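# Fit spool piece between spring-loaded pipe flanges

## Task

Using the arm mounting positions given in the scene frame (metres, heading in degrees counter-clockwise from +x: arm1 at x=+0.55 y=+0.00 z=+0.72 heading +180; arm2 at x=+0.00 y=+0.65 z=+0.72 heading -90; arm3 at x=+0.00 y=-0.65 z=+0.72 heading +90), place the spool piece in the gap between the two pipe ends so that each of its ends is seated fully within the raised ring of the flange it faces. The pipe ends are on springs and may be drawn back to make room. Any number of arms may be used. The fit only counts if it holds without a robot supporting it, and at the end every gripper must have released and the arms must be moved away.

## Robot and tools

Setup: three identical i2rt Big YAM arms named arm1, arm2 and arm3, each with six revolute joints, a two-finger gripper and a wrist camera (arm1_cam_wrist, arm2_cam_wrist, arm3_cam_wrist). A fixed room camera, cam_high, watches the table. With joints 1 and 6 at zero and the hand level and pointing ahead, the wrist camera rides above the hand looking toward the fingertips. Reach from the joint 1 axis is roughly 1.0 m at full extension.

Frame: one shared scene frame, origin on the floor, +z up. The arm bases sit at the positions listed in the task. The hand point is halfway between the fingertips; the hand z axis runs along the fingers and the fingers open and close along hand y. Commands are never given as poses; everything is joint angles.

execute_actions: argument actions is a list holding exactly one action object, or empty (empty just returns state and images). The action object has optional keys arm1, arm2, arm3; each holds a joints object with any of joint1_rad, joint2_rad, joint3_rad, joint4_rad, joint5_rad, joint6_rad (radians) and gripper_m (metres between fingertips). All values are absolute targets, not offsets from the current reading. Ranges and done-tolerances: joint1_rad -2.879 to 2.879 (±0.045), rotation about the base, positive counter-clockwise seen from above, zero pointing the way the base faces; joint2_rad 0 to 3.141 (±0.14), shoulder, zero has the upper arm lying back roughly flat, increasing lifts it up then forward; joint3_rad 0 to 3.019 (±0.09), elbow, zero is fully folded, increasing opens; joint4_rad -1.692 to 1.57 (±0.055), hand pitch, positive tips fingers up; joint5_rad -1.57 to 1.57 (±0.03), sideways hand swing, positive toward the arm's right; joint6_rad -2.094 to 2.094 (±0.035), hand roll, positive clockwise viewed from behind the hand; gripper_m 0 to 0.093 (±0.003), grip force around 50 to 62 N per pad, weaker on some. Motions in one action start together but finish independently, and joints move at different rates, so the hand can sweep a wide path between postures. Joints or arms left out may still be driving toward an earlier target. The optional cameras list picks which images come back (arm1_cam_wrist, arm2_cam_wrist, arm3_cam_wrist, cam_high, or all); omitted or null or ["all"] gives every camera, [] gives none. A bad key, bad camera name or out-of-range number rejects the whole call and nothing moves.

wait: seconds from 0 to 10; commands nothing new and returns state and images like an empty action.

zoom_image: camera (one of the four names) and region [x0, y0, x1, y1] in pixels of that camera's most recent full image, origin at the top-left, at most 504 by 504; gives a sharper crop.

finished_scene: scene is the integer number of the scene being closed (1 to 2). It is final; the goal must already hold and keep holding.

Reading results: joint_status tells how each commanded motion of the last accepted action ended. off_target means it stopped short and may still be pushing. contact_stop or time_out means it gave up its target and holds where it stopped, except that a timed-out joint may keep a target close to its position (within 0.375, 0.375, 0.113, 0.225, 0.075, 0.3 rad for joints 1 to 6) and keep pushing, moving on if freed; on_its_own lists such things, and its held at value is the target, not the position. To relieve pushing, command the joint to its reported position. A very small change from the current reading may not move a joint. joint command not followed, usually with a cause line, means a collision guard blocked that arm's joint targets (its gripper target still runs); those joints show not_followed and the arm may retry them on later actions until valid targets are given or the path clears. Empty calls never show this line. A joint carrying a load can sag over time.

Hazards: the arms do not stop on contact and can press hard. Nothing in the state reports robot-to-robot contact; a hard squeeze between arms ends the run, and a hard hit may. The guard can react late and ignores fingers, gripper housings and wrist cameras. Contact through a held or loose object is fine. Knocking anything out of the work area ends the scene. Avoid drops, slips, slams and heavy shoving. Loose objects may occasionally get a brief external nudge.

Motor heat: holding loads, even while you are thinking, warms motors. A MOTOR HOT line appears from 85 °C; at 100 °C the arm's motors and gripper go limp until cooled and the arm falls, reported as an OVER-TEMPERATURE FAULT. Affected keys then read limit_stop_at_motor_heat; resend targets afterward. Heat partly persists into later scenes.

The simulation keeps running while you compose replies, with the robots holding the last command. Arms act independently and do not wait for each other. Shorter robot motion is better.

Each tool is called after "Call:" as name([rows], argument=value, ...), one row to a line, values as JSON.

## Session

Call:
execute_actions(actions=[])

Scene clock: 0.00 s.
arm1.joint_positions: joint1_rad=-0.169 joint2_rad=+0.627 joint3_rad=+1.456 joint4_rad=-1.508 joint5_rad=+0.251 joint6_rad=+0.363 gripper_m=+0.094
arm1.joint_status: not commanded
arm1.hand: x=+0.3603 y=+0.0646 z=+1.3371 quat_wxyz=(+0.069, -0.852, +0.273, +0.441) (m; scene frame)
arm2.joint_positions: joint1_rad=-0.261 joint2_rad=+0.589 joint3_rad=+1.464 joint4_rad=-1.348 joint5_rad=+0.160 joint6_rad=-0.128 gripper_m=+0.094
arm2.joint_status: not commanded
arm2.hand: x=-0.0733 y=+0.4456 z=+1.3458 quat_wxyz=(-0.237, -0.659, -0.545, +0.461) (m; scene frame)
arm3.joint_positions: joint1_rad=-0.456 joint2_rad=+0.627 joint3_rad=+1.448 joint4_rad=-1.388 joint5_rad=+0.029 joint6_rad=+0.084 gripper_m=+0.094
arm3.joint_status: not commanded
arm3.hand: x=+0.0991 y=-0.4506 z=+1.3341 quat_wxyz=(-0.402, +0.433, -0.762, -0.264) (m; scene frame)
pictures: arm1_cam_wrist, arm2_cam_wrist, arm3_cam_wrist, cam_high
Images, in order (width x height): arm1_cam_wrist 616x616, arm2_cam_wrist 616x616, arm3_cam_wrist 616x616, cam_high 504x504.

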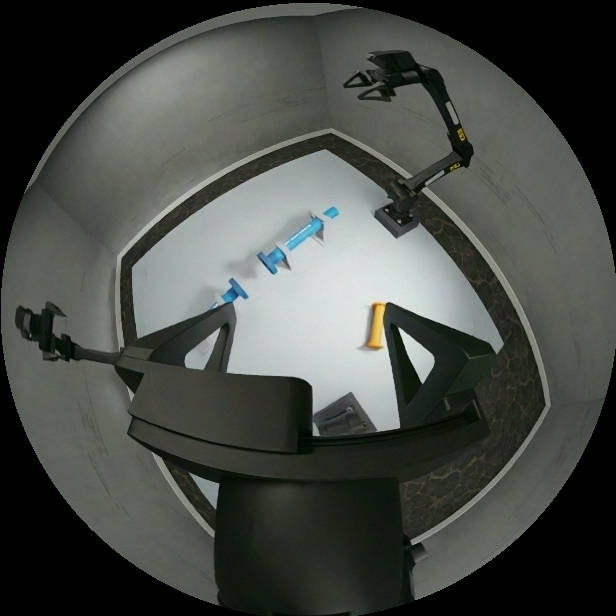

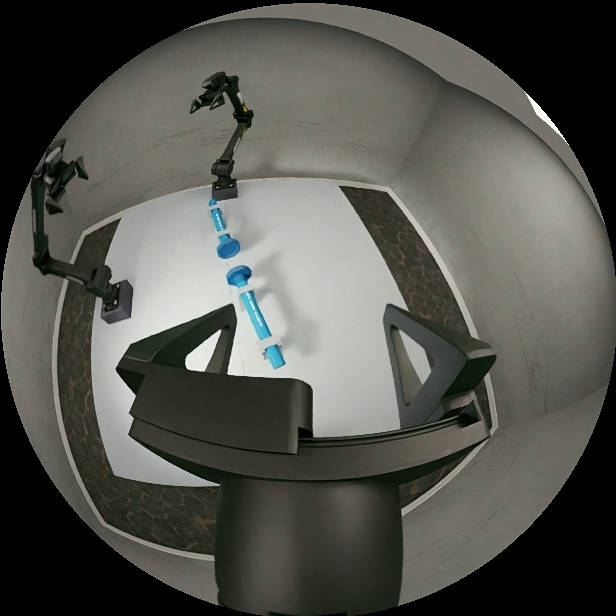

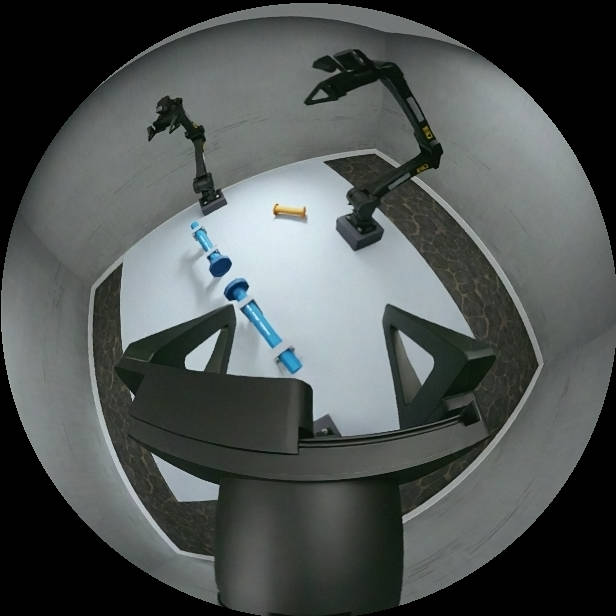

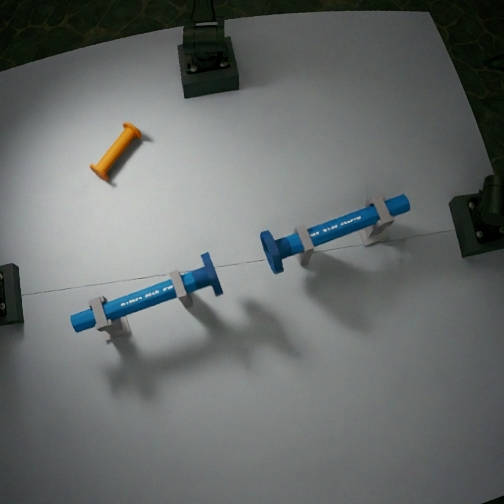

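Call:
execute_actions([
  {"arm1":{"joints":{"joint1_rad":-0.88,"joint2_rad":1.45,"joint3_rad":0.95,"joint4_rad":-1.08,"joint5_rad":0,"joint6_rad":-0.05}},"arm2":{"joints":{"joint1_rad":-0.195,"joint2_rad":1.33,"joint3_rad":0.91,"joint4_rad":-0.75,"joint5_rad":0,"joint6_rad":-0.35}},"arm3":{"joints":{"joint1_rad":-0.077,"joint2_rad":1.28,"joint3_rad":0.85,"joint4_rad":-0.74,"joint5_rad":0,"joint6_rad":-0.28}}},
])

Scene clock: 19.83 s.
arm1.joint_positions: joint1_rad=-0.885 joint2_rad=+1.439 joint3_rad=+0.938 joint4_rad=-1.094 joint5_rad=+0.002 joint6_rad=-0.041 gripper_m=+0.094
arm1.joint_status: all done
arm1.hand: x=+0.3099 y=+0.2780 z=+0.8873 quat_wxyz=(+0.000, -0.918, +0.397, -0.007) (m; scene frame)
arm2.joint_positions: joint1_rad=-0.207 joint2_rad=+1.338 joint3_rad=+0.899 joint4_rad=-0.763 joint5_rad=+0.003 joint6_rad=-0.339 gripper_m=+0.094
arm2.joint_status: all done
arm2.hand: x=-0.0740 y=+0.2197 z=+0.8855 quat_wxyz=(-0.087, -0.634, -0.753, +0.153) (m; scene frame)
arm3.joint_positions: joint1_rad=-0.079 joint2_rad=+1.289 joint3_rad=+0.843 joint4_rad=-0.765 joint5_rad=+0.001 joint6_rad=-0.272 gripper_m=+0.094
arm3.joint_status: all done
arm3.hand: x=+0.0255 y=-0.2377 z=+0.8971 quat_wxyz=(-0.146, +0.765, -0.618, -0.103) (m; scene frame)
pictures: arm1_cam_wrist, arm2_cam_wrist, arm3_cam_wrist, cam_high
Images, in order (width x height): arm1_cam_wrist 616x616, arm2_cam_wrist 616x616, arm3_cam_wrist 616x616, cam_high 504x504.

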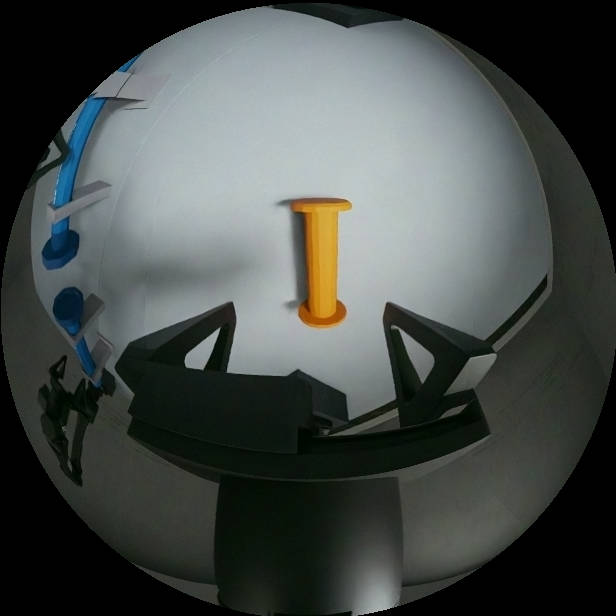

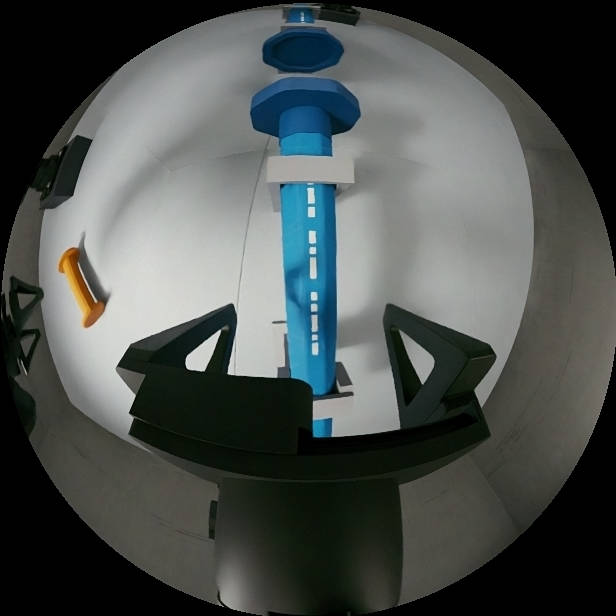

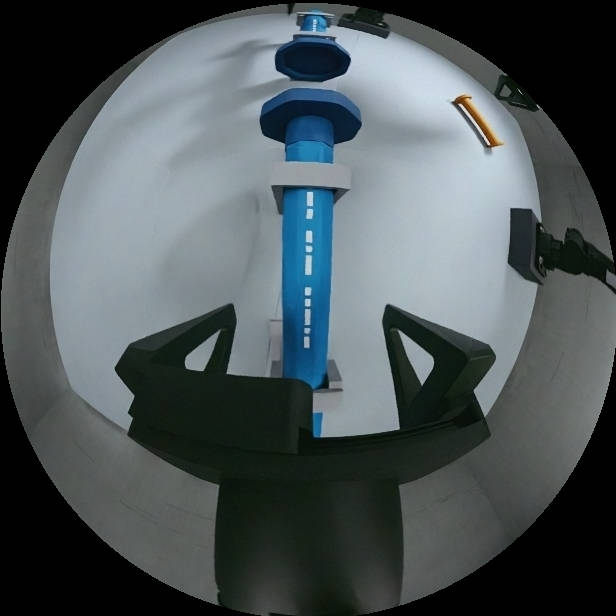

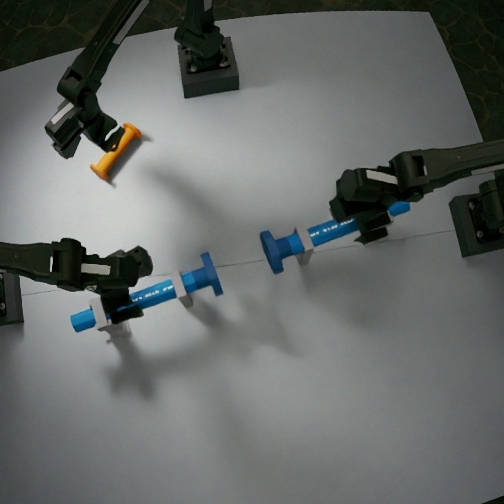

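Call:
execute_actions([
  {"arm1":{"joints":{"joint1_rad":-0.935,"joint2_rad":1.46,"joint3_rad":0.76,"joint4_rad":-0.88,"joint6_rad":-0.1}},"arm2":{"joints":{"joint1_rad":-0.195,"joint2_rad":1.54,"joint3_rad":0.82,"joint4_rad":-0.44}},"arm3":{"joints":{"joint2_rad":1.51,"joint3_rad":0.78,"joint4_rad":-0.43}}},
])

Scene clock: 26.80 s.
arm1.joint_positions: joint1_rad=-0.934 joint2_rad=+1.455 joint3_rad=+0.758 joint4_rad=-0.895 joint5_rad=+0.002 joint6_rad=-0.091 gripper_m=+0.094
arm1.joint_status: all done
arm1.hand: x=+0.3452 y=+0.2624 z=+0.8245 quat_wxyz=(+0.000, -0.918, +0.396, -0.005) (m; scene frame)
arm2.joint_positions: joint1_rad=-0.203 joint2_rad=+1.521 joint3_rad=+0.832 joint4_rad=-0.454 joint5_rad=+0.003 joint6_rad=-0.340 gripper_m=+0.094
arm2.joint_status: all done
arm2.hand: x=-0.0776 y=+0.1884 z=+0.8075 quat_wxyz=(-0.102, -0.629, -0.750, +0.177) (m; scene frame)
arm3.joint_positions: joint1_rad=-0.079 joint2_rad=+1.516 joint3_rad=+0.783 joint4_rad=-0.455 joint5_rad=+0.002 joint6_rad=-0.272 gripper_m=+0.094
arm3.joint_status: all done
arm3.hand: x=+0.0276 y=-0.2066 z=+0.8072 quat_wxyz=(-0.155, +0.764, -0.617, -0.109) (m; scene frame)
pictures: arm1_cam_wrist, arm2_cam_wrist, arm3_cam_wrist, cam_high
Images, in order (width x height): arm1_cam_wrist 616x616, arm2_cam_wrist 616x616, arm3_cam_wrist 616x616, cam_high 504x504.

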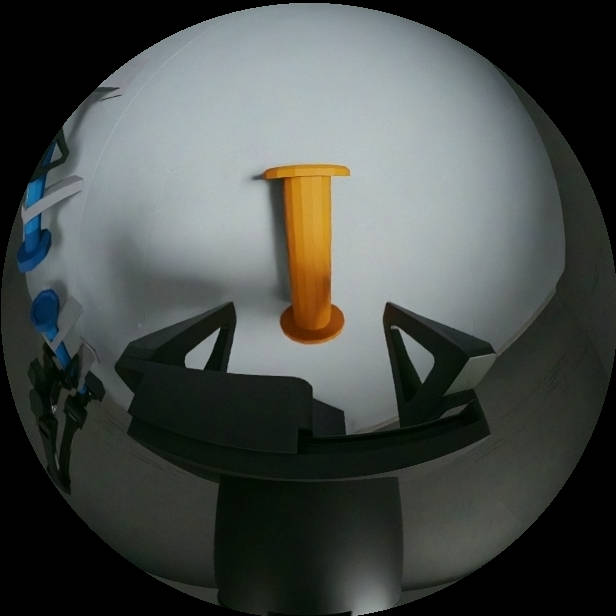

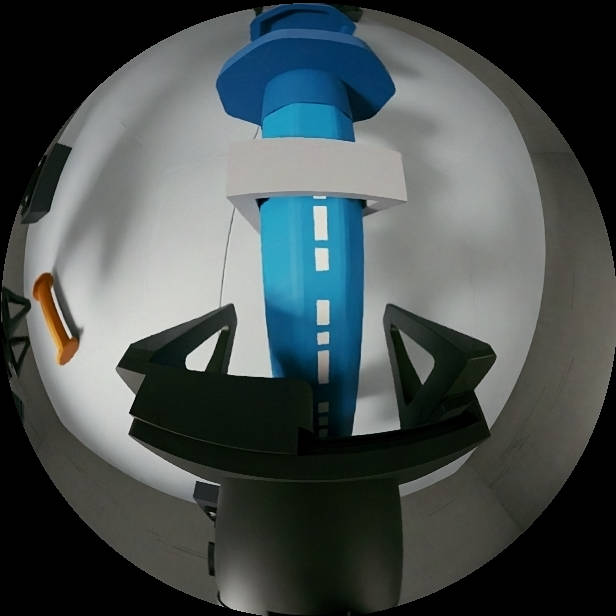

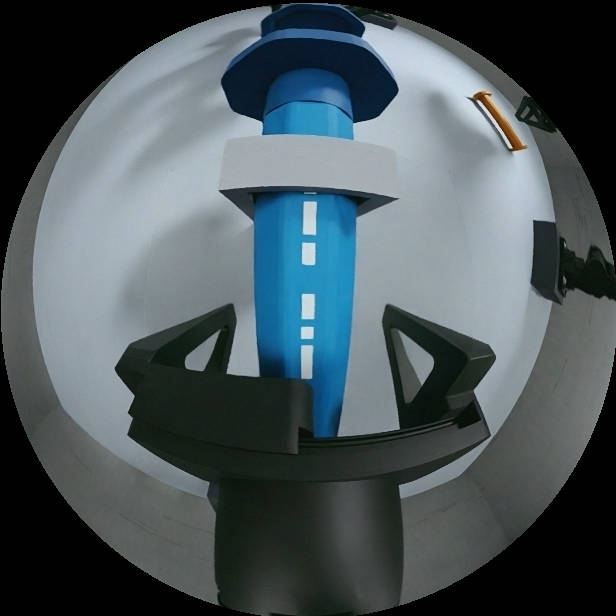

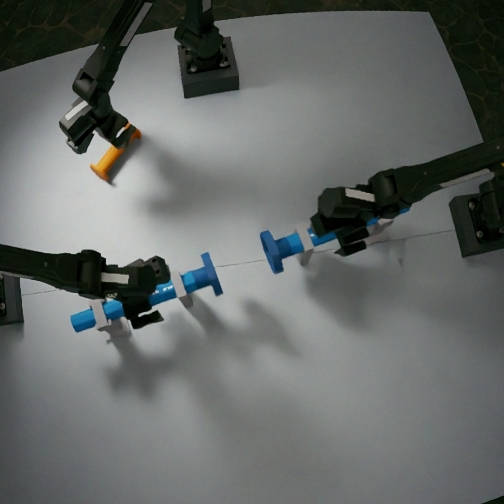

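Call:
execute_actions([
  {"arm1":{"joints":{"joint2_rad":1.595,"joint3_rad":0.71,"joint4_rad":-0.69}},"arm2":{"joints":{"gripper_m":0}},"arm3":{"joints":{"gripper_m":0}}},
], cameras=["arm1_cam_wrist"])

Scene clock: 31.87 s.
arm1.joint_positions: joint1_rad=-0.934 joint2_rad=+1.601 joint3_rad=+0.712 joint4_rad=-0.705 joint5_rad=+0.002 joint6_rad=-0.091 gripper_m=+0.094
arm1.joint_status: all done
arm1.hand: x=+0.3432 y=+0.2653 z=+0.7656 quat_wxyz=(+0.000, -0.918, +0.396, -0.006) (m; scene frame)
arm2.joint_positions: joint1_rad=-0.203 joint2_rad=+1.521 joint3_rad=+0.832 joint4_rad=-0.446 joint5_rad=+0.006 joint6_rad=-0.354 gripper_m=+0.039
arm2.joint_status: gripper_m off_target (ended at +0.039, target +0.000)
arm2.hand: x=-0.0784 y=+0.1867 z=+0.8083 quat_wxyz=(-0.101, -0.624, -0.754, +0.182) (m; scene frame)
arm3.joint_positions: joint1_rad=-0.075 joint2_rad=+1.516 joint3_rad=+0.781 joint4_rad=-0.454 joint5_rad=-0.006 joint6_rad=-0.266 gripper_m=+0.038
arm3.joint_status: gripper_m off_target (ended at +0.038, target +0.000)
arm3.hand: x=+0.0246 y=-0.2069 z=+0.8068 quat_wxyz=(-0.152, +0.763, -0.617, -0.113) (m; scene frame)
pictures: arm1_cam_wrist
Images, in order (width x height): arm1_cam_wrist 616x616.

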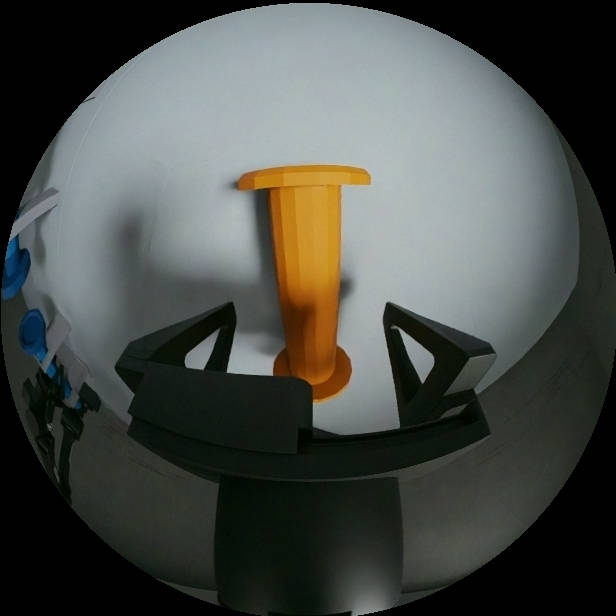

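Call:
execute_actions([
  {"arm1":{"joints":{"gripper_m":0}},"arm2":{"joints":{"joint1_rad":-0.225,"joint2_rad":1.41,"joint3_rad":0.72,"joint4_rad":-0.45}},"arm3":{"joints":{"joint1_rad":-0.1,"joint2_rad":1.405,"joint3_rad":0.67,"joint4_rad":-0.45}}},
], cameras=[])

Call:
execute_actions([
  {"arm1":{"joints":{"joint2_rad":1.3,"joint3_rad":1.0,"joint4_rad":-1.27}}},
], cameras=[])

Call:
execute_actions([
  {"arm1":{"joints":{"joint1_rad":-0.02,"joint2_rad":1.5,"joint3_rad":1.3,"joint4_rad":-1.38,"joint6_rad":-1.82}}},
], cameras=[])

Call:
execute_actions([
  {"arm1":{"joints":{"joint2_rad":1.78,"joint3_rad":1.62,"joint4_rad":-1.40}}},
])

Scene clock: 37.97 s.
arm1.joint_positions: joint1_rad=-0.934 joint2_rad=+1.600 joint3_rad=+0.712 joint4_rad=-0.704 joint5_rad=+0.002 joint6_rad=-0.093 gripper_m=+0.032
arm1.joint_status: gripper_m off_target (ended at +0.032, target +0.000)
arm1.hand: x=+0.3429 y=+0.2657 z=+0.7659 quat_wxyz=(+0.000, -0.918, +0.396, -0.005) (m; scene frame)
arm2.joint_positions: joint1_rad=-0.215 joint2_rad=+1.476 joint3_rad=+0.777 joint4_rad=-0.419 joint5_rad=+0.009 joint6_rad=-0.369 gripper_m=+0.039
arm2.joint_status: all done
arm2.hand: x=-0.0817 y=+0.2035 z=+0.8093 quat_wxyz=(-0.101, -0.622, -0.753, +0.191) (m; scene frame)
arm3.joint_positions: joint1_rad=-0.084 joint2_rad=+1.461 joint3_rad=+0.713 joint4_rad=-0.423 joint5_rad=-0.003 joint6_rad=-0.271 gripper_m=+0.038
arm3.joint_status: all done
arm3.hand: x=+0.0277 y=-0.2272 z=+0.8071 quat_wxyz=(-0.161, +0.761, -0.618, -0.116) (m; scene frame)
pictures: none
No camera images: the call's "cameras" was empty. Leave "cameras" out to get every camera's image.

Scene clock: 39.23 s.
arm1.joint_positions: joint1_rad=-0.934 joint2_rad=+1.303 joint3_rad=+0.983 joint4_rad=-1.258 joint5_rad=+0.002 joint6_rad=-0.093 gripper_m=+0.032
arm1.joint_status: all done
arm1.hand: x=+0.3367 y=+0.2725 z=+0.9489 quat_wxyz=(+0.004, -0.918, +0.396, +0.001) (m; scene frame)
arm2.joint_positions: joint1_rad=-0.215 joint2_rad=+1.476 joint3_rad=+0.777 joint4_rad=-0.419 joint5_rad=+0.009 joint6_rad=-0.369 gripper_m=+0.039
arm2.joint_status: not commanded
arm2.hand: x=-0.0817 y=+0.2035 z=+0.8093 quat_wxyz=(-0.101, -0.622, -0.753, +0.191) (m; scene frame)
arm3.joint_positions: joint1_rad=-0.084 joint2_rad=+1.461 joint3_rad=+0.713 joint4_rad=-0.423 joint5_rad=-0.003 joint6_rad=-0.271 gripper_m=+0.038
arm3.joint_status: not commanded
arm3.hand: x=+0.0277 y=-0.2272 z=+0.8071 quat_wxyz=(-0.161, +0.761, -0.618, -0.116) (m; scene frame)
pictures: none
No camera images: the call's "cameras" was empty. Leave "cameras" out to get every camera's image.

Scene clock: 41.47 s.
arm1.joint_positions: joint1_rad=-0.014 joint2_rad=+1.523 joint3_rad=+1.259 joint4_rad=-1.366 joint5_rad=-0.002 joint6_rad=-1.810 gripper_m=+0.032
arm1.joint_status: all done
arm1.hand: x=+0.1249 y=-0.0076 z=+0.9658 quat_wxyz=(-0.018, -0.612, -0.790, -0.021) (m; scene frame)
arm2.joint_positions: joint1_rad=-0.215 joint2_rad=+1.476 joint3_rad=+0.777 joint4_rad=-0.419 joint5_rad=+0.009 joint6_rad=-0.369 gripper_m=+0.039
arm2.joint_status: not commanded
arm2.hand: x=-0.0817 y=+0.2035 z=+0.8093 quat_wxyz=(-0.101, -0.622, -0.753, +0.191) (m; scene frame)
arm3.joint_positions: joint1_rad=-0.084 joint2_rad=+1.461 joint3_rad=+0.713 joint4_rad=-0.423 joint5_rad=-0.003 joint6_rad=-0.271 gripper_m=+0.038
arm3.joint_status: not commanded
arm3.hand: x=+0.0277 y=-0.2272 z=+0.8071 quat_wxyz=(-0.161, +0.761, -0.618, -0.116) (m; scene frame)
pictures: none
No camera images: the call's "cameras" was empty. Leave "cameras" out to get every camera's image.

Scene clock: 42.67 s.
arm1.joint_positions: joint1_rad=-0.014 joint2_rad=+1.798 joint3_rad=+1.556 joint4_rad=-1.397 joint5_rad=-0.002 joint6_rad=-1.812 gripper_m=+0.032
arm1.joint_status: all done
arm1.hand: x=+0.0232 y=-0.0087 z=+0.9467 quat_wxyz=(-0.022, -0.611, -0.791, -0.024) (m; scene frame)
arm2.joint_positions: joint1_rad=-0.215 joint2_rad=+1.476 joint3_rad=+0.777 joint4_rad=-0.419 joint5_rad=+0.009 joint6_rad=-0.369 gripper_m=+0.039
arm2.joint_status: not commanded
arm2.hand: x=-0.0817 y=+0.2035 z=+0.8093 quat_wxyz=(-0.101, -0.622, -0.753, +0.191) (m; scene frame)
arm3.joint_positions: joint1_rad=-0.084 joint2_rad=+1.461 joint3_rad=+0.713 joint4_rad=-0.423 joint5_rad=-0.003 joint6_rad=-0.271 gripper_m=+0.038
arm3.joint_status: not commanded
arm3.hand: x=+0.0277 y=-0.2272 z=+0.8071 quat_wxyz=(-0.161, +0.761, -0.618, -0.116) (m; scene frame)
pictures: arm1_cam_wrist, arm2_cam_wrist, arm3_cam_wrist, cam_high
Images, in order (width x height): arm1_cam_wrist 616x616, arm2_cam_wrist 616x616, arm3_cam_wrist 616x616, cam_high 504x504.

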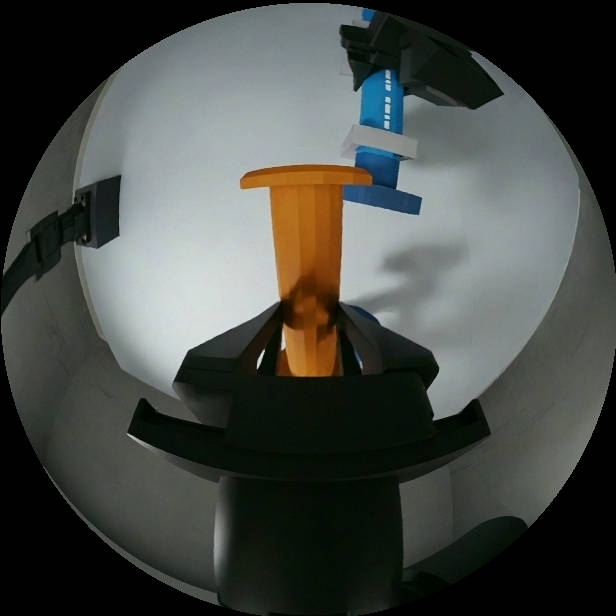

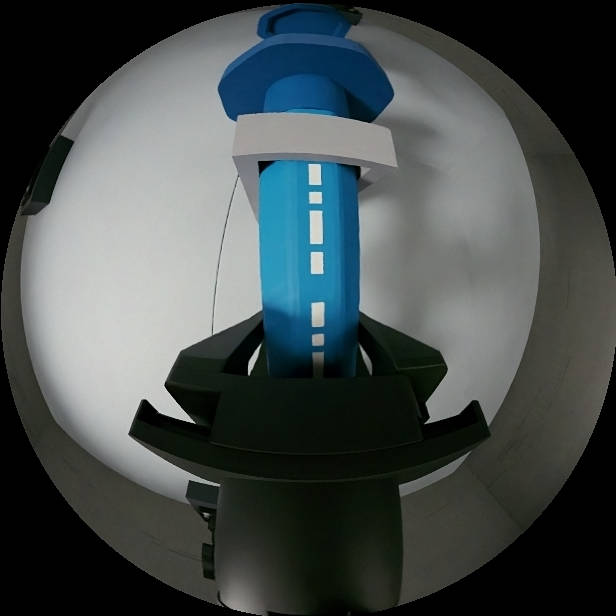

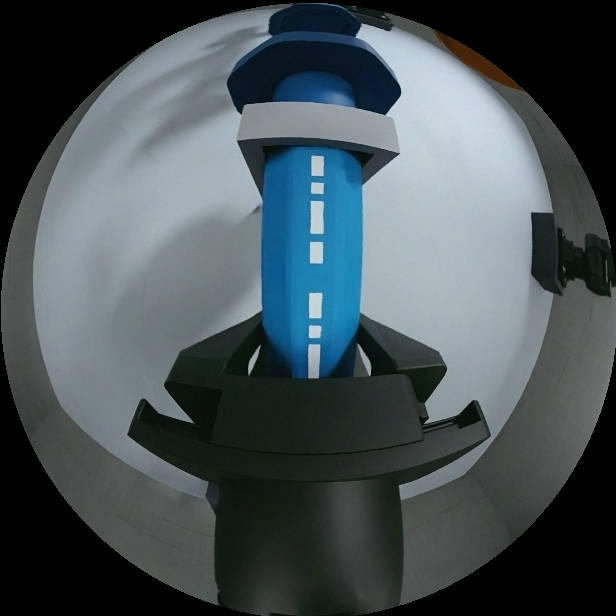

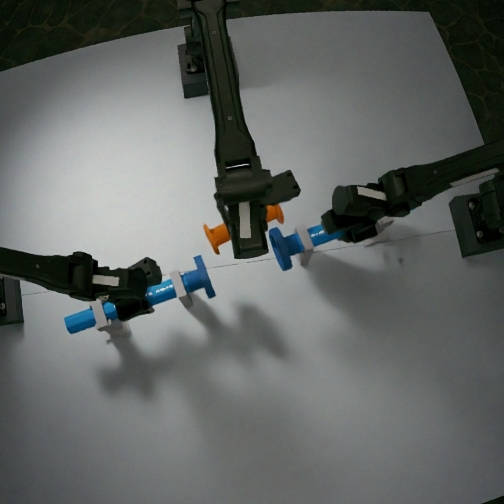

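Call:
execute_actions([
  {"arm1":{"joints":{"joint1_rad":-0.042,"joint2_rad":1.90,"joint3_rad":1.64,"joint4_rad":-1.25,"joint6_rad":-1.79}}},
], cameras=["arm1_cam_wrist","cam_high"])

Scene clock: 46.90 s.
arm1.joint_positions: joint1_rad=-0.049 joint2_rad=+1.897 joint3_rad=+1.598 joint4_rad=-1.264 joint5_rad=+0.003 joint6_rad=-1.799 gripper_m=+0.001
arm1.joint_status: all done
arm1.on_its_own: gripper_m moved -0.031 to your old target +0.000
arm1.hand: x=-0.0236 y=+0.0122 z=+0.9089 quat_wxyz=(+0.010, -0.630, -0.776, -0.002) (m; scene frame)
arm2.joint_positions: joint1_rad=-0.218 joint2_rad=+1.467 joint3_rad=+0.766 joint4_rad=-0.417 joint5_rad=+0.012 joint6_rad=-0.373 gripper_m=+0.039
arm2.joint_status: not commanded
arm2.hand: x=-0.0825 y=+0.2071 z=+0.8095 quat_wxyz=(-0.100, -0.621, -0.753, +0.193) (m; scene frame)
arm3.joint_positions: joint1_rad=-0.085 joint2_rad=+1.456 joint3_rad=+0.707 joint4_rad=-0.421 joint5_rad=+0.000 joint6_rad=-0.273 gripper_m=+0.038
arm3.joint_status: not commanded
arm3.hand: x=+0.0283 y=-0.2292 z=+0.8072 quat_wxyz=(-0.163, +0.761, -0.618, -0.115) (m; scene frame)
pictures: arm1_cam_wrist, cam_high
Images, in order (width x height): arm1_cam_wrist 616x616, cam_high 504x504.

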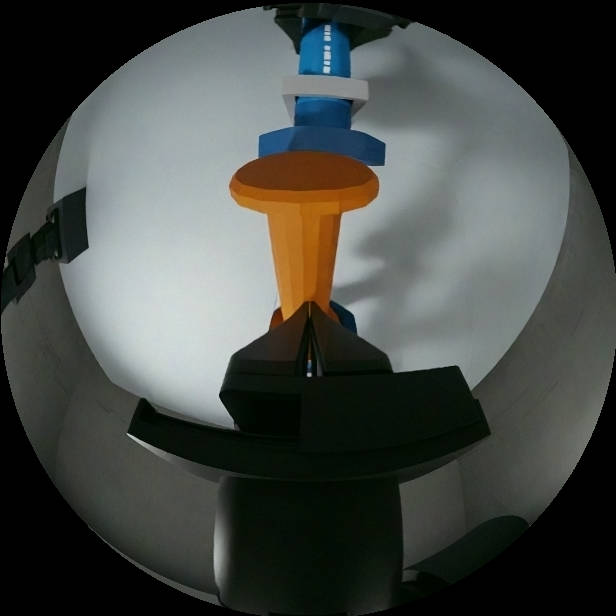

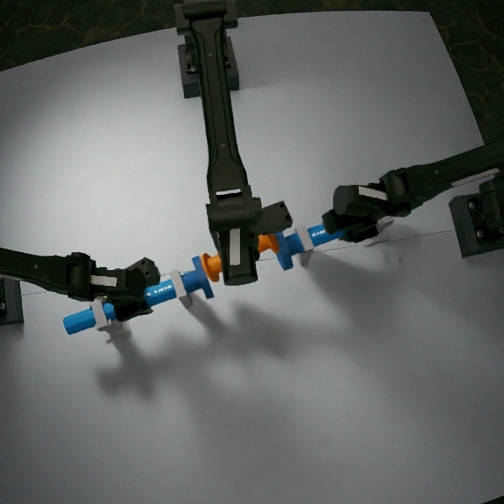

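Call:
execute_actions([
  {"arm1":{"joints":{"gripper_m":0.09}}},
])

Call:
zoom_image(camera="cam_high", region=[150,200,330,330])

Scene clock: 49.97 s.
arm1.joint_positions: joint1_rad=-0.049 joint2_rad=+1.897 joint3_rad=+1.598 joint4_rad=-1.264 joint5_rad=+0.003 joint6_rad=-1.798 gripper_m=+0.090
arm1.joint_status: all done
arm1.hand: x=-0.0236 y=+0.0122 z=+0.9089 quat_wxyz=(+0.010, -0.631, -0.776, -0.002) (m; scene frame)
arm2.joint_positions: joint1_rad=-0.218 joint2_rad=+1.467 joint3_rad=+0.766 joint4_rad=-0.417 joint5_rad=+0.012 joint6_rad=-0.373 gripper_m=+0.039
arm2.joint_status: not commanded
arm2.hand: x=-0.0825 y=+0.2071 z=+0.8095 quat_wxyz=(-0.100, -0.621, -0.753, +0.193) (m; scene frame)
arm3.joint_positions: joint1_rad=-0.085 joint2_rad=+1.456 joint3_rad=+0.707 joint4_rad=-0.421 joint5_rad=+0.000 joint6_rad=-0.273 gripper_m=+0.038
arm3.joint_status: not commanded
arm3.hand: x=+0.0283 y=-0.2292 z=+0.8072 quat_wxyz=(-0.163, +0.761, -0.618, -0.115) (m; scene frame)
pictures: arm1_cam_wrist, arm2_cam_wrist, arm3_cam_wrist, cam_high
Images, in order (width x height): arm1_cam_wrist 616x616, arm2_cam_wrist 616x616, arm3_cam_wrist 616x616, cam_high 504x504.

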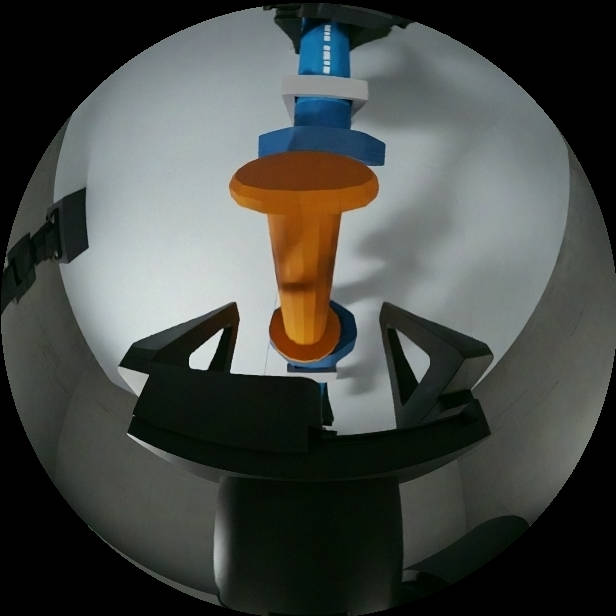

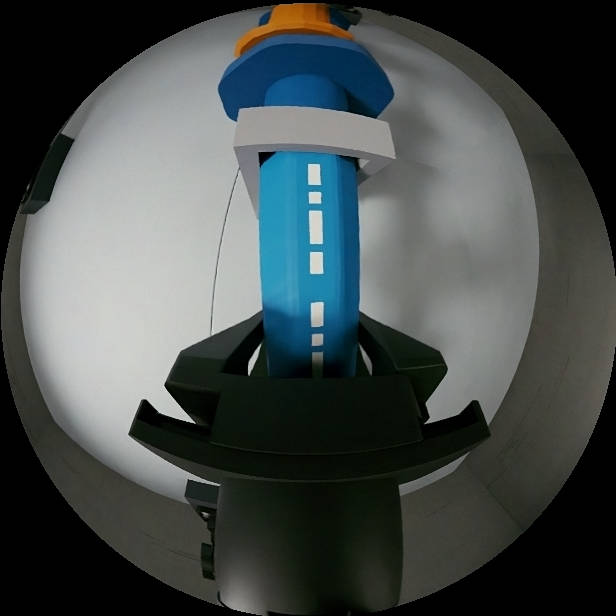

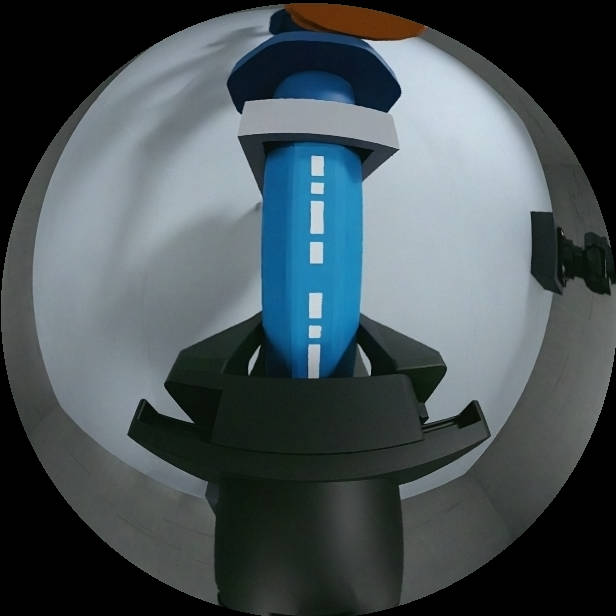

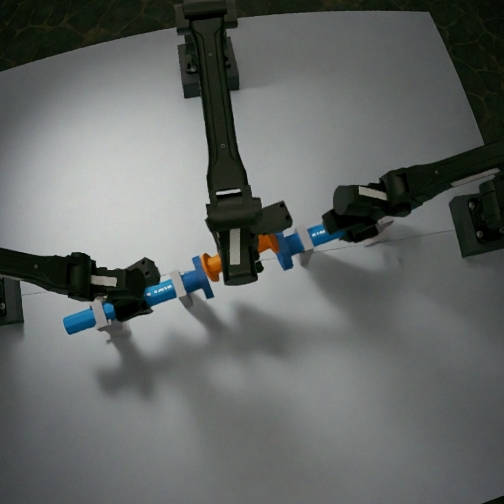

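Region (150, 200, 330, 330) of cam_high's 504x504 image, scaled by 2.800, with more detail than that image has.

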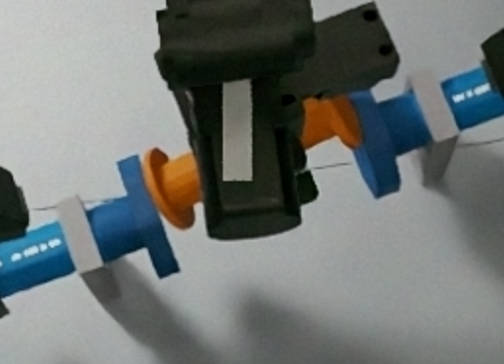

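Call:
execute_actions([
  {"arm1":{"joints":{"joint2_rad":1.965,"joint3_rad":1.56,"joint4_rad":-1.15}},"arm3":{"joints":{"joint2_rad":1.36,"joint3_rad":0.63}},"arm2":{"joints":{"joint2_rad":1.37,"joint3_rad":0.69}}},
])

Scene clock: 55.03 s.
arm1.joint_positions: joint1_rad=-0.049 joint2_rad=+1.963 joint3_rad=+1.561 joint4_rad=-1.164 joint5_rad=+0.003 joint6_rad=-1.798 gripper_m=+0.090
arm1.joint_status: all done
arm1.hand: x=-0.0315 y=+0.0130 z=+0.8587 quat_wxyz=(+0.008, -0.631, -0.776, -0.003) (m; scene frame)
arm2.joint_positions: joint1_rad=-0.218 joint2_rad=+1.462 joint3_rad=+0.758 joint4_rad=-0.406 joint5_rad=+0.012 joint6_rad=-0.375 gripper_m=+0.039
arm2.joint_status: all done
arm2.hand: x=-0.0825 y=+0.2082 z=+0.8094 quat_wxyz=(-0.102, -0.620, -0.753, +0.196) (m; scene frame)
arm3.joint_positions: joint1_rad=-0.085 joint2_rad=+1.451 joint3_rad=+0.699 joint4_rad=-0.408 joint5_rad=+0.001 joint6_rad=-0.272 gripper_m=+0.038
arm3.joint_status: all done
arm3.hand: x=+0.0285 y=-0.2300 z=+0.8070 quat_wxyz=(-0.167, +0.760, -0.618, -0.117) (m; scene frame)
pictures: arm1_cam_wrist, arm2_cam_wrist, arm3_cam_wrist, cam_high
Images, in order (width x height): arm1_cam_wrist 616x616, arm2_cam_wrist 616x616, arm3_cam_wrist 616x616, cam_high 504x504.

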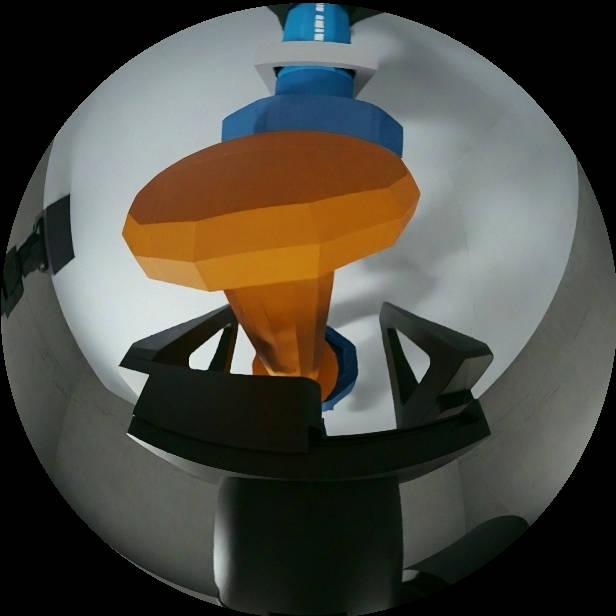

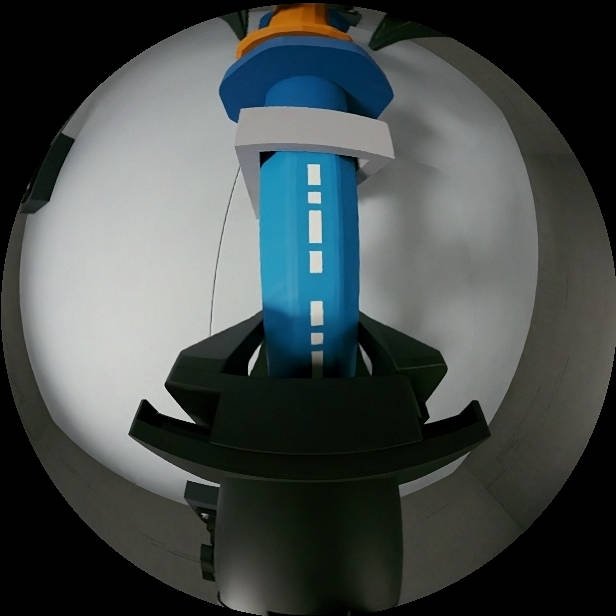

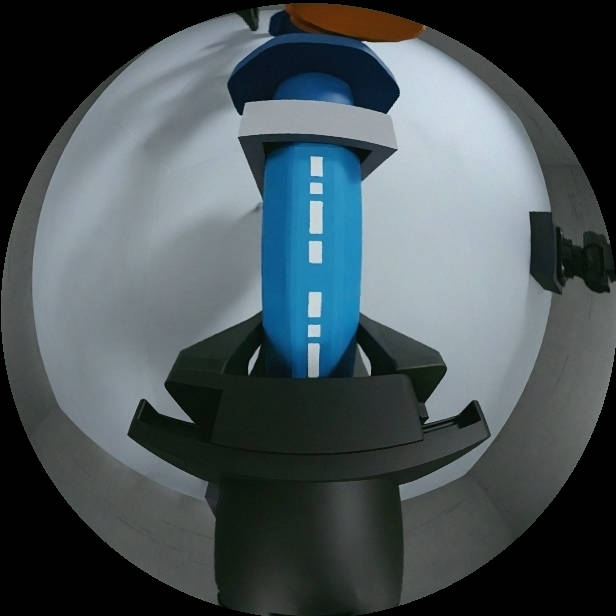

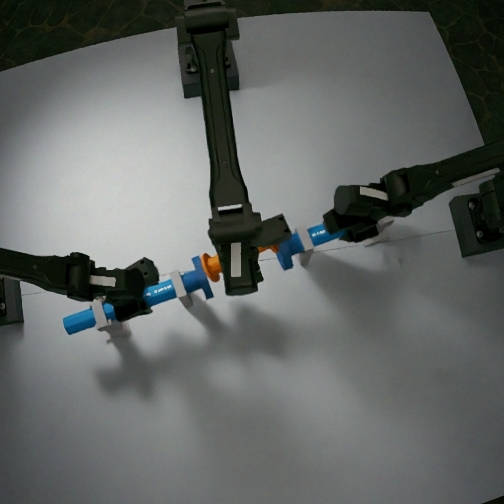

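Call:
execute_actions([
  {"arm1":{"joints":{"joint4_rad":-1.20}}},
], cameras=[])

Call:
execute_actions([
  {"arm1":{"joints":{"gripper_m":0}}},
], cameras=["arm1_cam_wrist","arm2_cam_wrist","cam_high"])

Scene clock: 58.57 s.
arm1.joint_positions: joint1_rad=-0.049 joint2_rad=+1.963 joint3_rad=+1.561 joint4_rad=-1.187 joint5_rad=+0.003 joint6_rad=-1.798 gripper_m=+0.090
arm1.joint_status: all done
arm1.hand: x=-0.0259 y=+0.0128 z=+0.8588 quat_wxyz=(-0.001, -0.631, -0.776, -0.010) (m; scene frame)
arm2.joint_positions: joint1_rad=-0.218 joint2_rad=+1.462 joint3_rad=+0.758 joint4_rad=-0.406 joint5_rad=+0.012 joint6_rad=-0.375 gripper_m=+0.039
arm2.joint_status: not commanded
arm2.hand: x=-0.0825 y=+0.2082 z=+0.8094 quat_wxyz=(-0.102, -0.620, -0.753, +0.196) (m; scene frame)
arm3.joint_positions: joint1_rad=-0.085 joint2_rad=+1.451 joint3_rad=+0.699 joint4_rad=-0.408 joint5_rad=+0.001 joint6_rad=-0.272 gripper_m=+0.038
arm3.joint_status: not commanded
arm3.hand: x=+0.0285 y=-0.2300 z=+0.8070 quat_wxyz=(-0.167, +0.760, -0.618, -0.117) (m; scene frame)
pictures: none
No camera images: the call's "cameras" was empty. Leave "cameras" out to get every camera's image.

Scene clock: 59.27 s.
arm1.joint_positions: joint1_rad=-0.050 joint2_rad=+1.963 joint3_rad=+1.560 joint4_rad=-1.195 joint5_rad=+0.005 joint6_rad=-1.794 gripper_m=+0.035
arm1.joint_status: gripper_m off_target (ended at +0.035, target +0.000)
arm1.hand: x=-0.0236 y=+0.0133 z=+0.8585 quat_wxyz=(-0.004, -0.632, -0.775, -0.014) (m; scene frame)
arm2.joint_positions: joint1_rad=-0.218 joint2_rad=+1.462 joint3_rad=+0.758 joint4_rad=-0.406 joint5_rad=+0.012 joint6_rad=-0.375 gripper_m=+0.039
arm2.joint_status: not commanded
arm2.hand: x=-0.0825 y=+0.2082 z=+0.8094 quat_wxyz=(-0.102, -0.620, -0.753, +0.196) (m; scene frame)
arm3.joint_positions: joint1_rad=-0.085 joint2_rad=+1.451 joint3_rad=+0.699 joint4_rad=-0.408 joint5_rad=+0.001 joint6_rad=-0.272 gripper_m=+0.038
arm3.joint_status: not commanded
arm3.hand: x=+0.0285 y=-0.2300 z=+0.8071 quat_wxyz=(-0.167, +0.760, -0.618, -0.117) (m; scene frame)
pictures: arm1_cam_wrist, arm2_cam_wrist, cam_high
Images, in order (width x height): arm1_cam_wrist 616x616, arm2_cam_wrist 616x616, cam_high 504x504.

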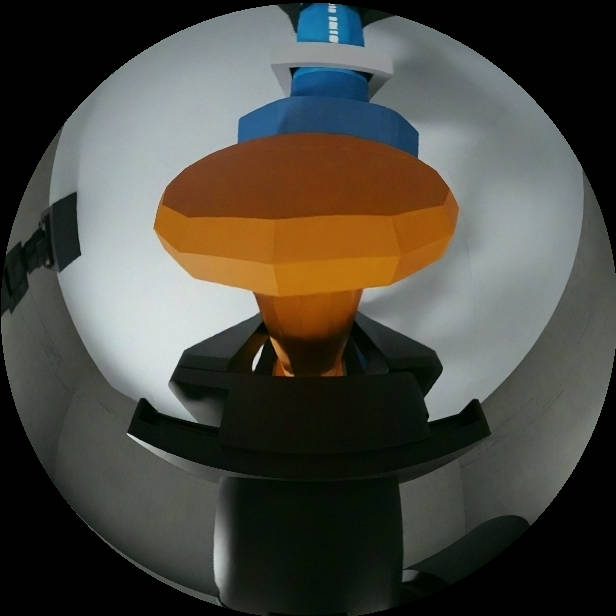

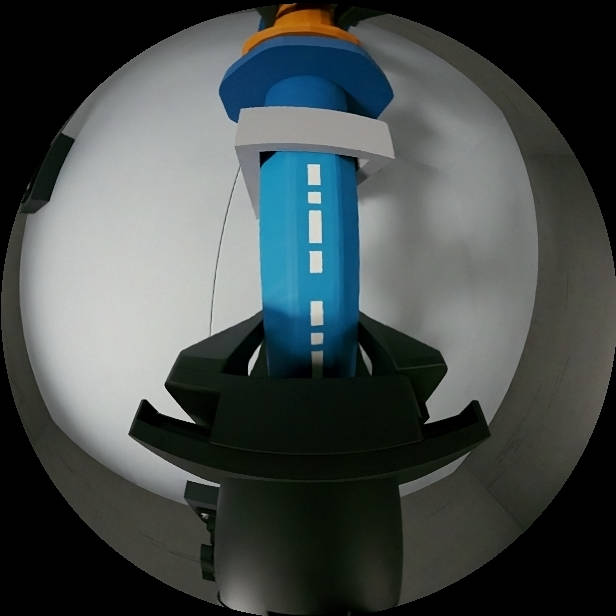

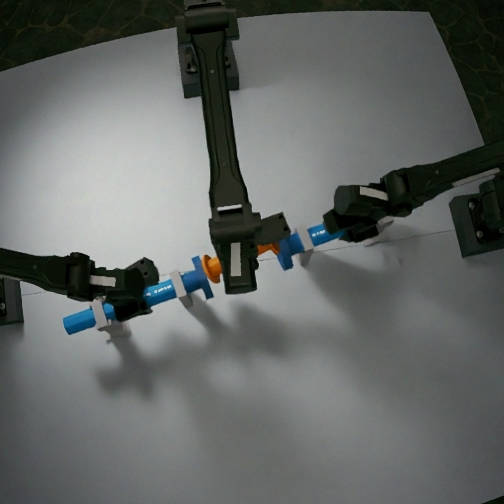

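Call:
execute_actions([
  {"arm1":{"joints":{"joint1_rad":-0.085,"joint2_rad":1.99,"joint3_rad":1.54,"joint4_rad":-1.15}}},
])

Call:
zoom_image(camera="cam_high", region=[150,200,330,330])

Scene clock: 64.37 s.
arm1.joint_positions: joint1_rad=-0.053 joint2_rad=+1.963 joint3_rad=+1.556 joint4_rad=-1.190 joint5_rad=-0.003 joint6_rad=-1.794 gripper_m=+0.035
arm1.joint_status: all done
arm1.hand: x=-0.0234 y=+0.0140 z=+0.8572 quat_wxyz=(-0.005, -0.634, -0.773, -0.010) (m; scene frame)
arm2.joint_positions: joint1_rad=-0.218 joint2_rad=+1.462 joint3_rad=+0.758 joint4_rad=-0.406 joint5_rad=+0.012 joint6_rad=-0.375 gripper_m=+0.039
arm2.joint_status: not commanded
arm2.hand: x=-0.0825 y=+0.2082 z=+0.8094 quat_wxyz=(-0.102, -0.620, -0.753, +0.196) (m; scene frame)
arm3.joint_positions: joint1_rad=-0.085 joint2_rad=+1.451 joint3_rad=+0.699 joint4_rad=-0.408 joint5_rad=+0.001 joint6_rad=-0.272 gripper_m=+0.038
arm3.joint_status: not commanded
arm3.hand: x=+0.0285 y=-0.2300 z=+0.8071 quat_wxyz=(-0.167, +0.760, -0.618, -0.117) (m; scene frame)
pictures: arm1_cam_wrist, arm2_cam_wrist, arm3_cam_wrist, cam_high
Images, in order (width x height): arm1_cam_wrist 616x616, arm2_cam_wrist 616x616, arm3_cam_wrist 616x616, cam_high 504x504.

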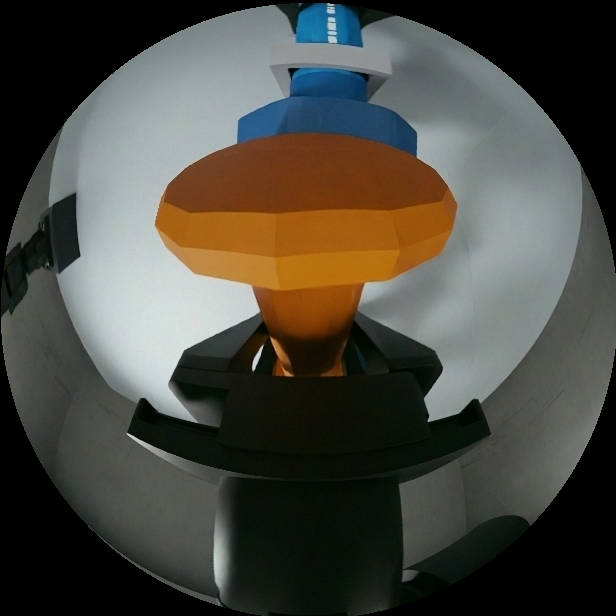

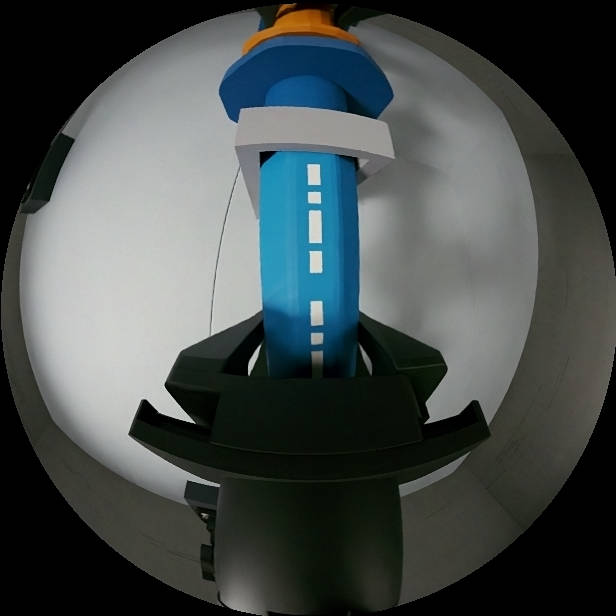

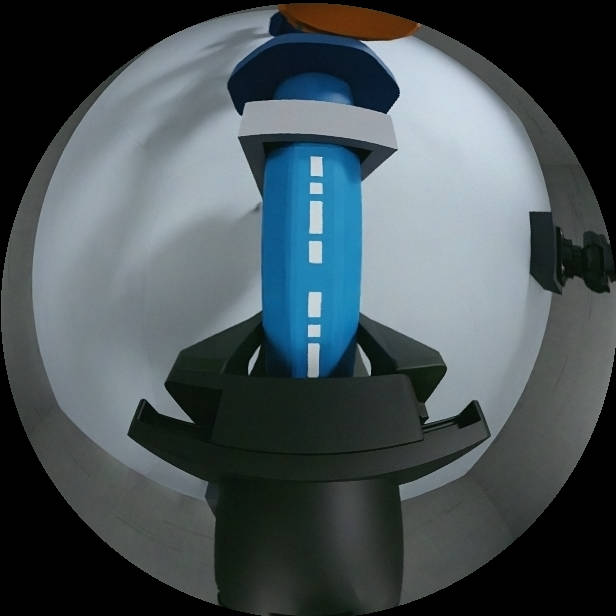

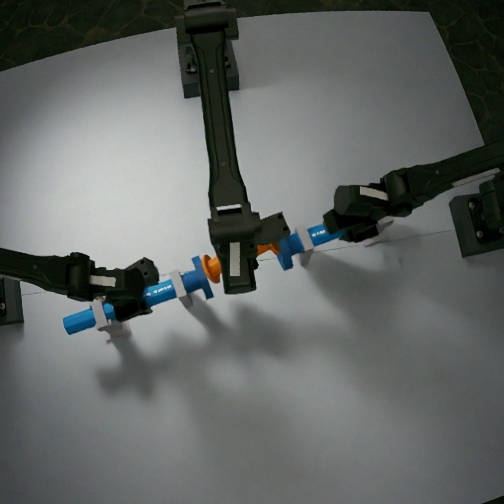

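Region (150, 200, 330, 330) of cam_high's 504x504 image, scaled by 2.800, with more detail than that image has.

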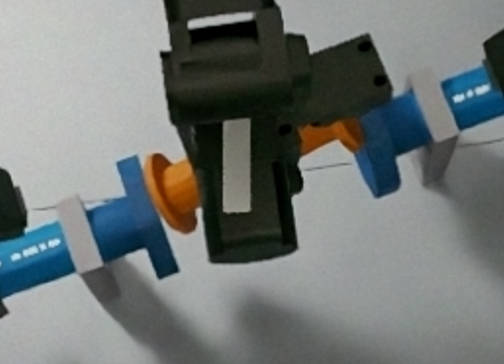

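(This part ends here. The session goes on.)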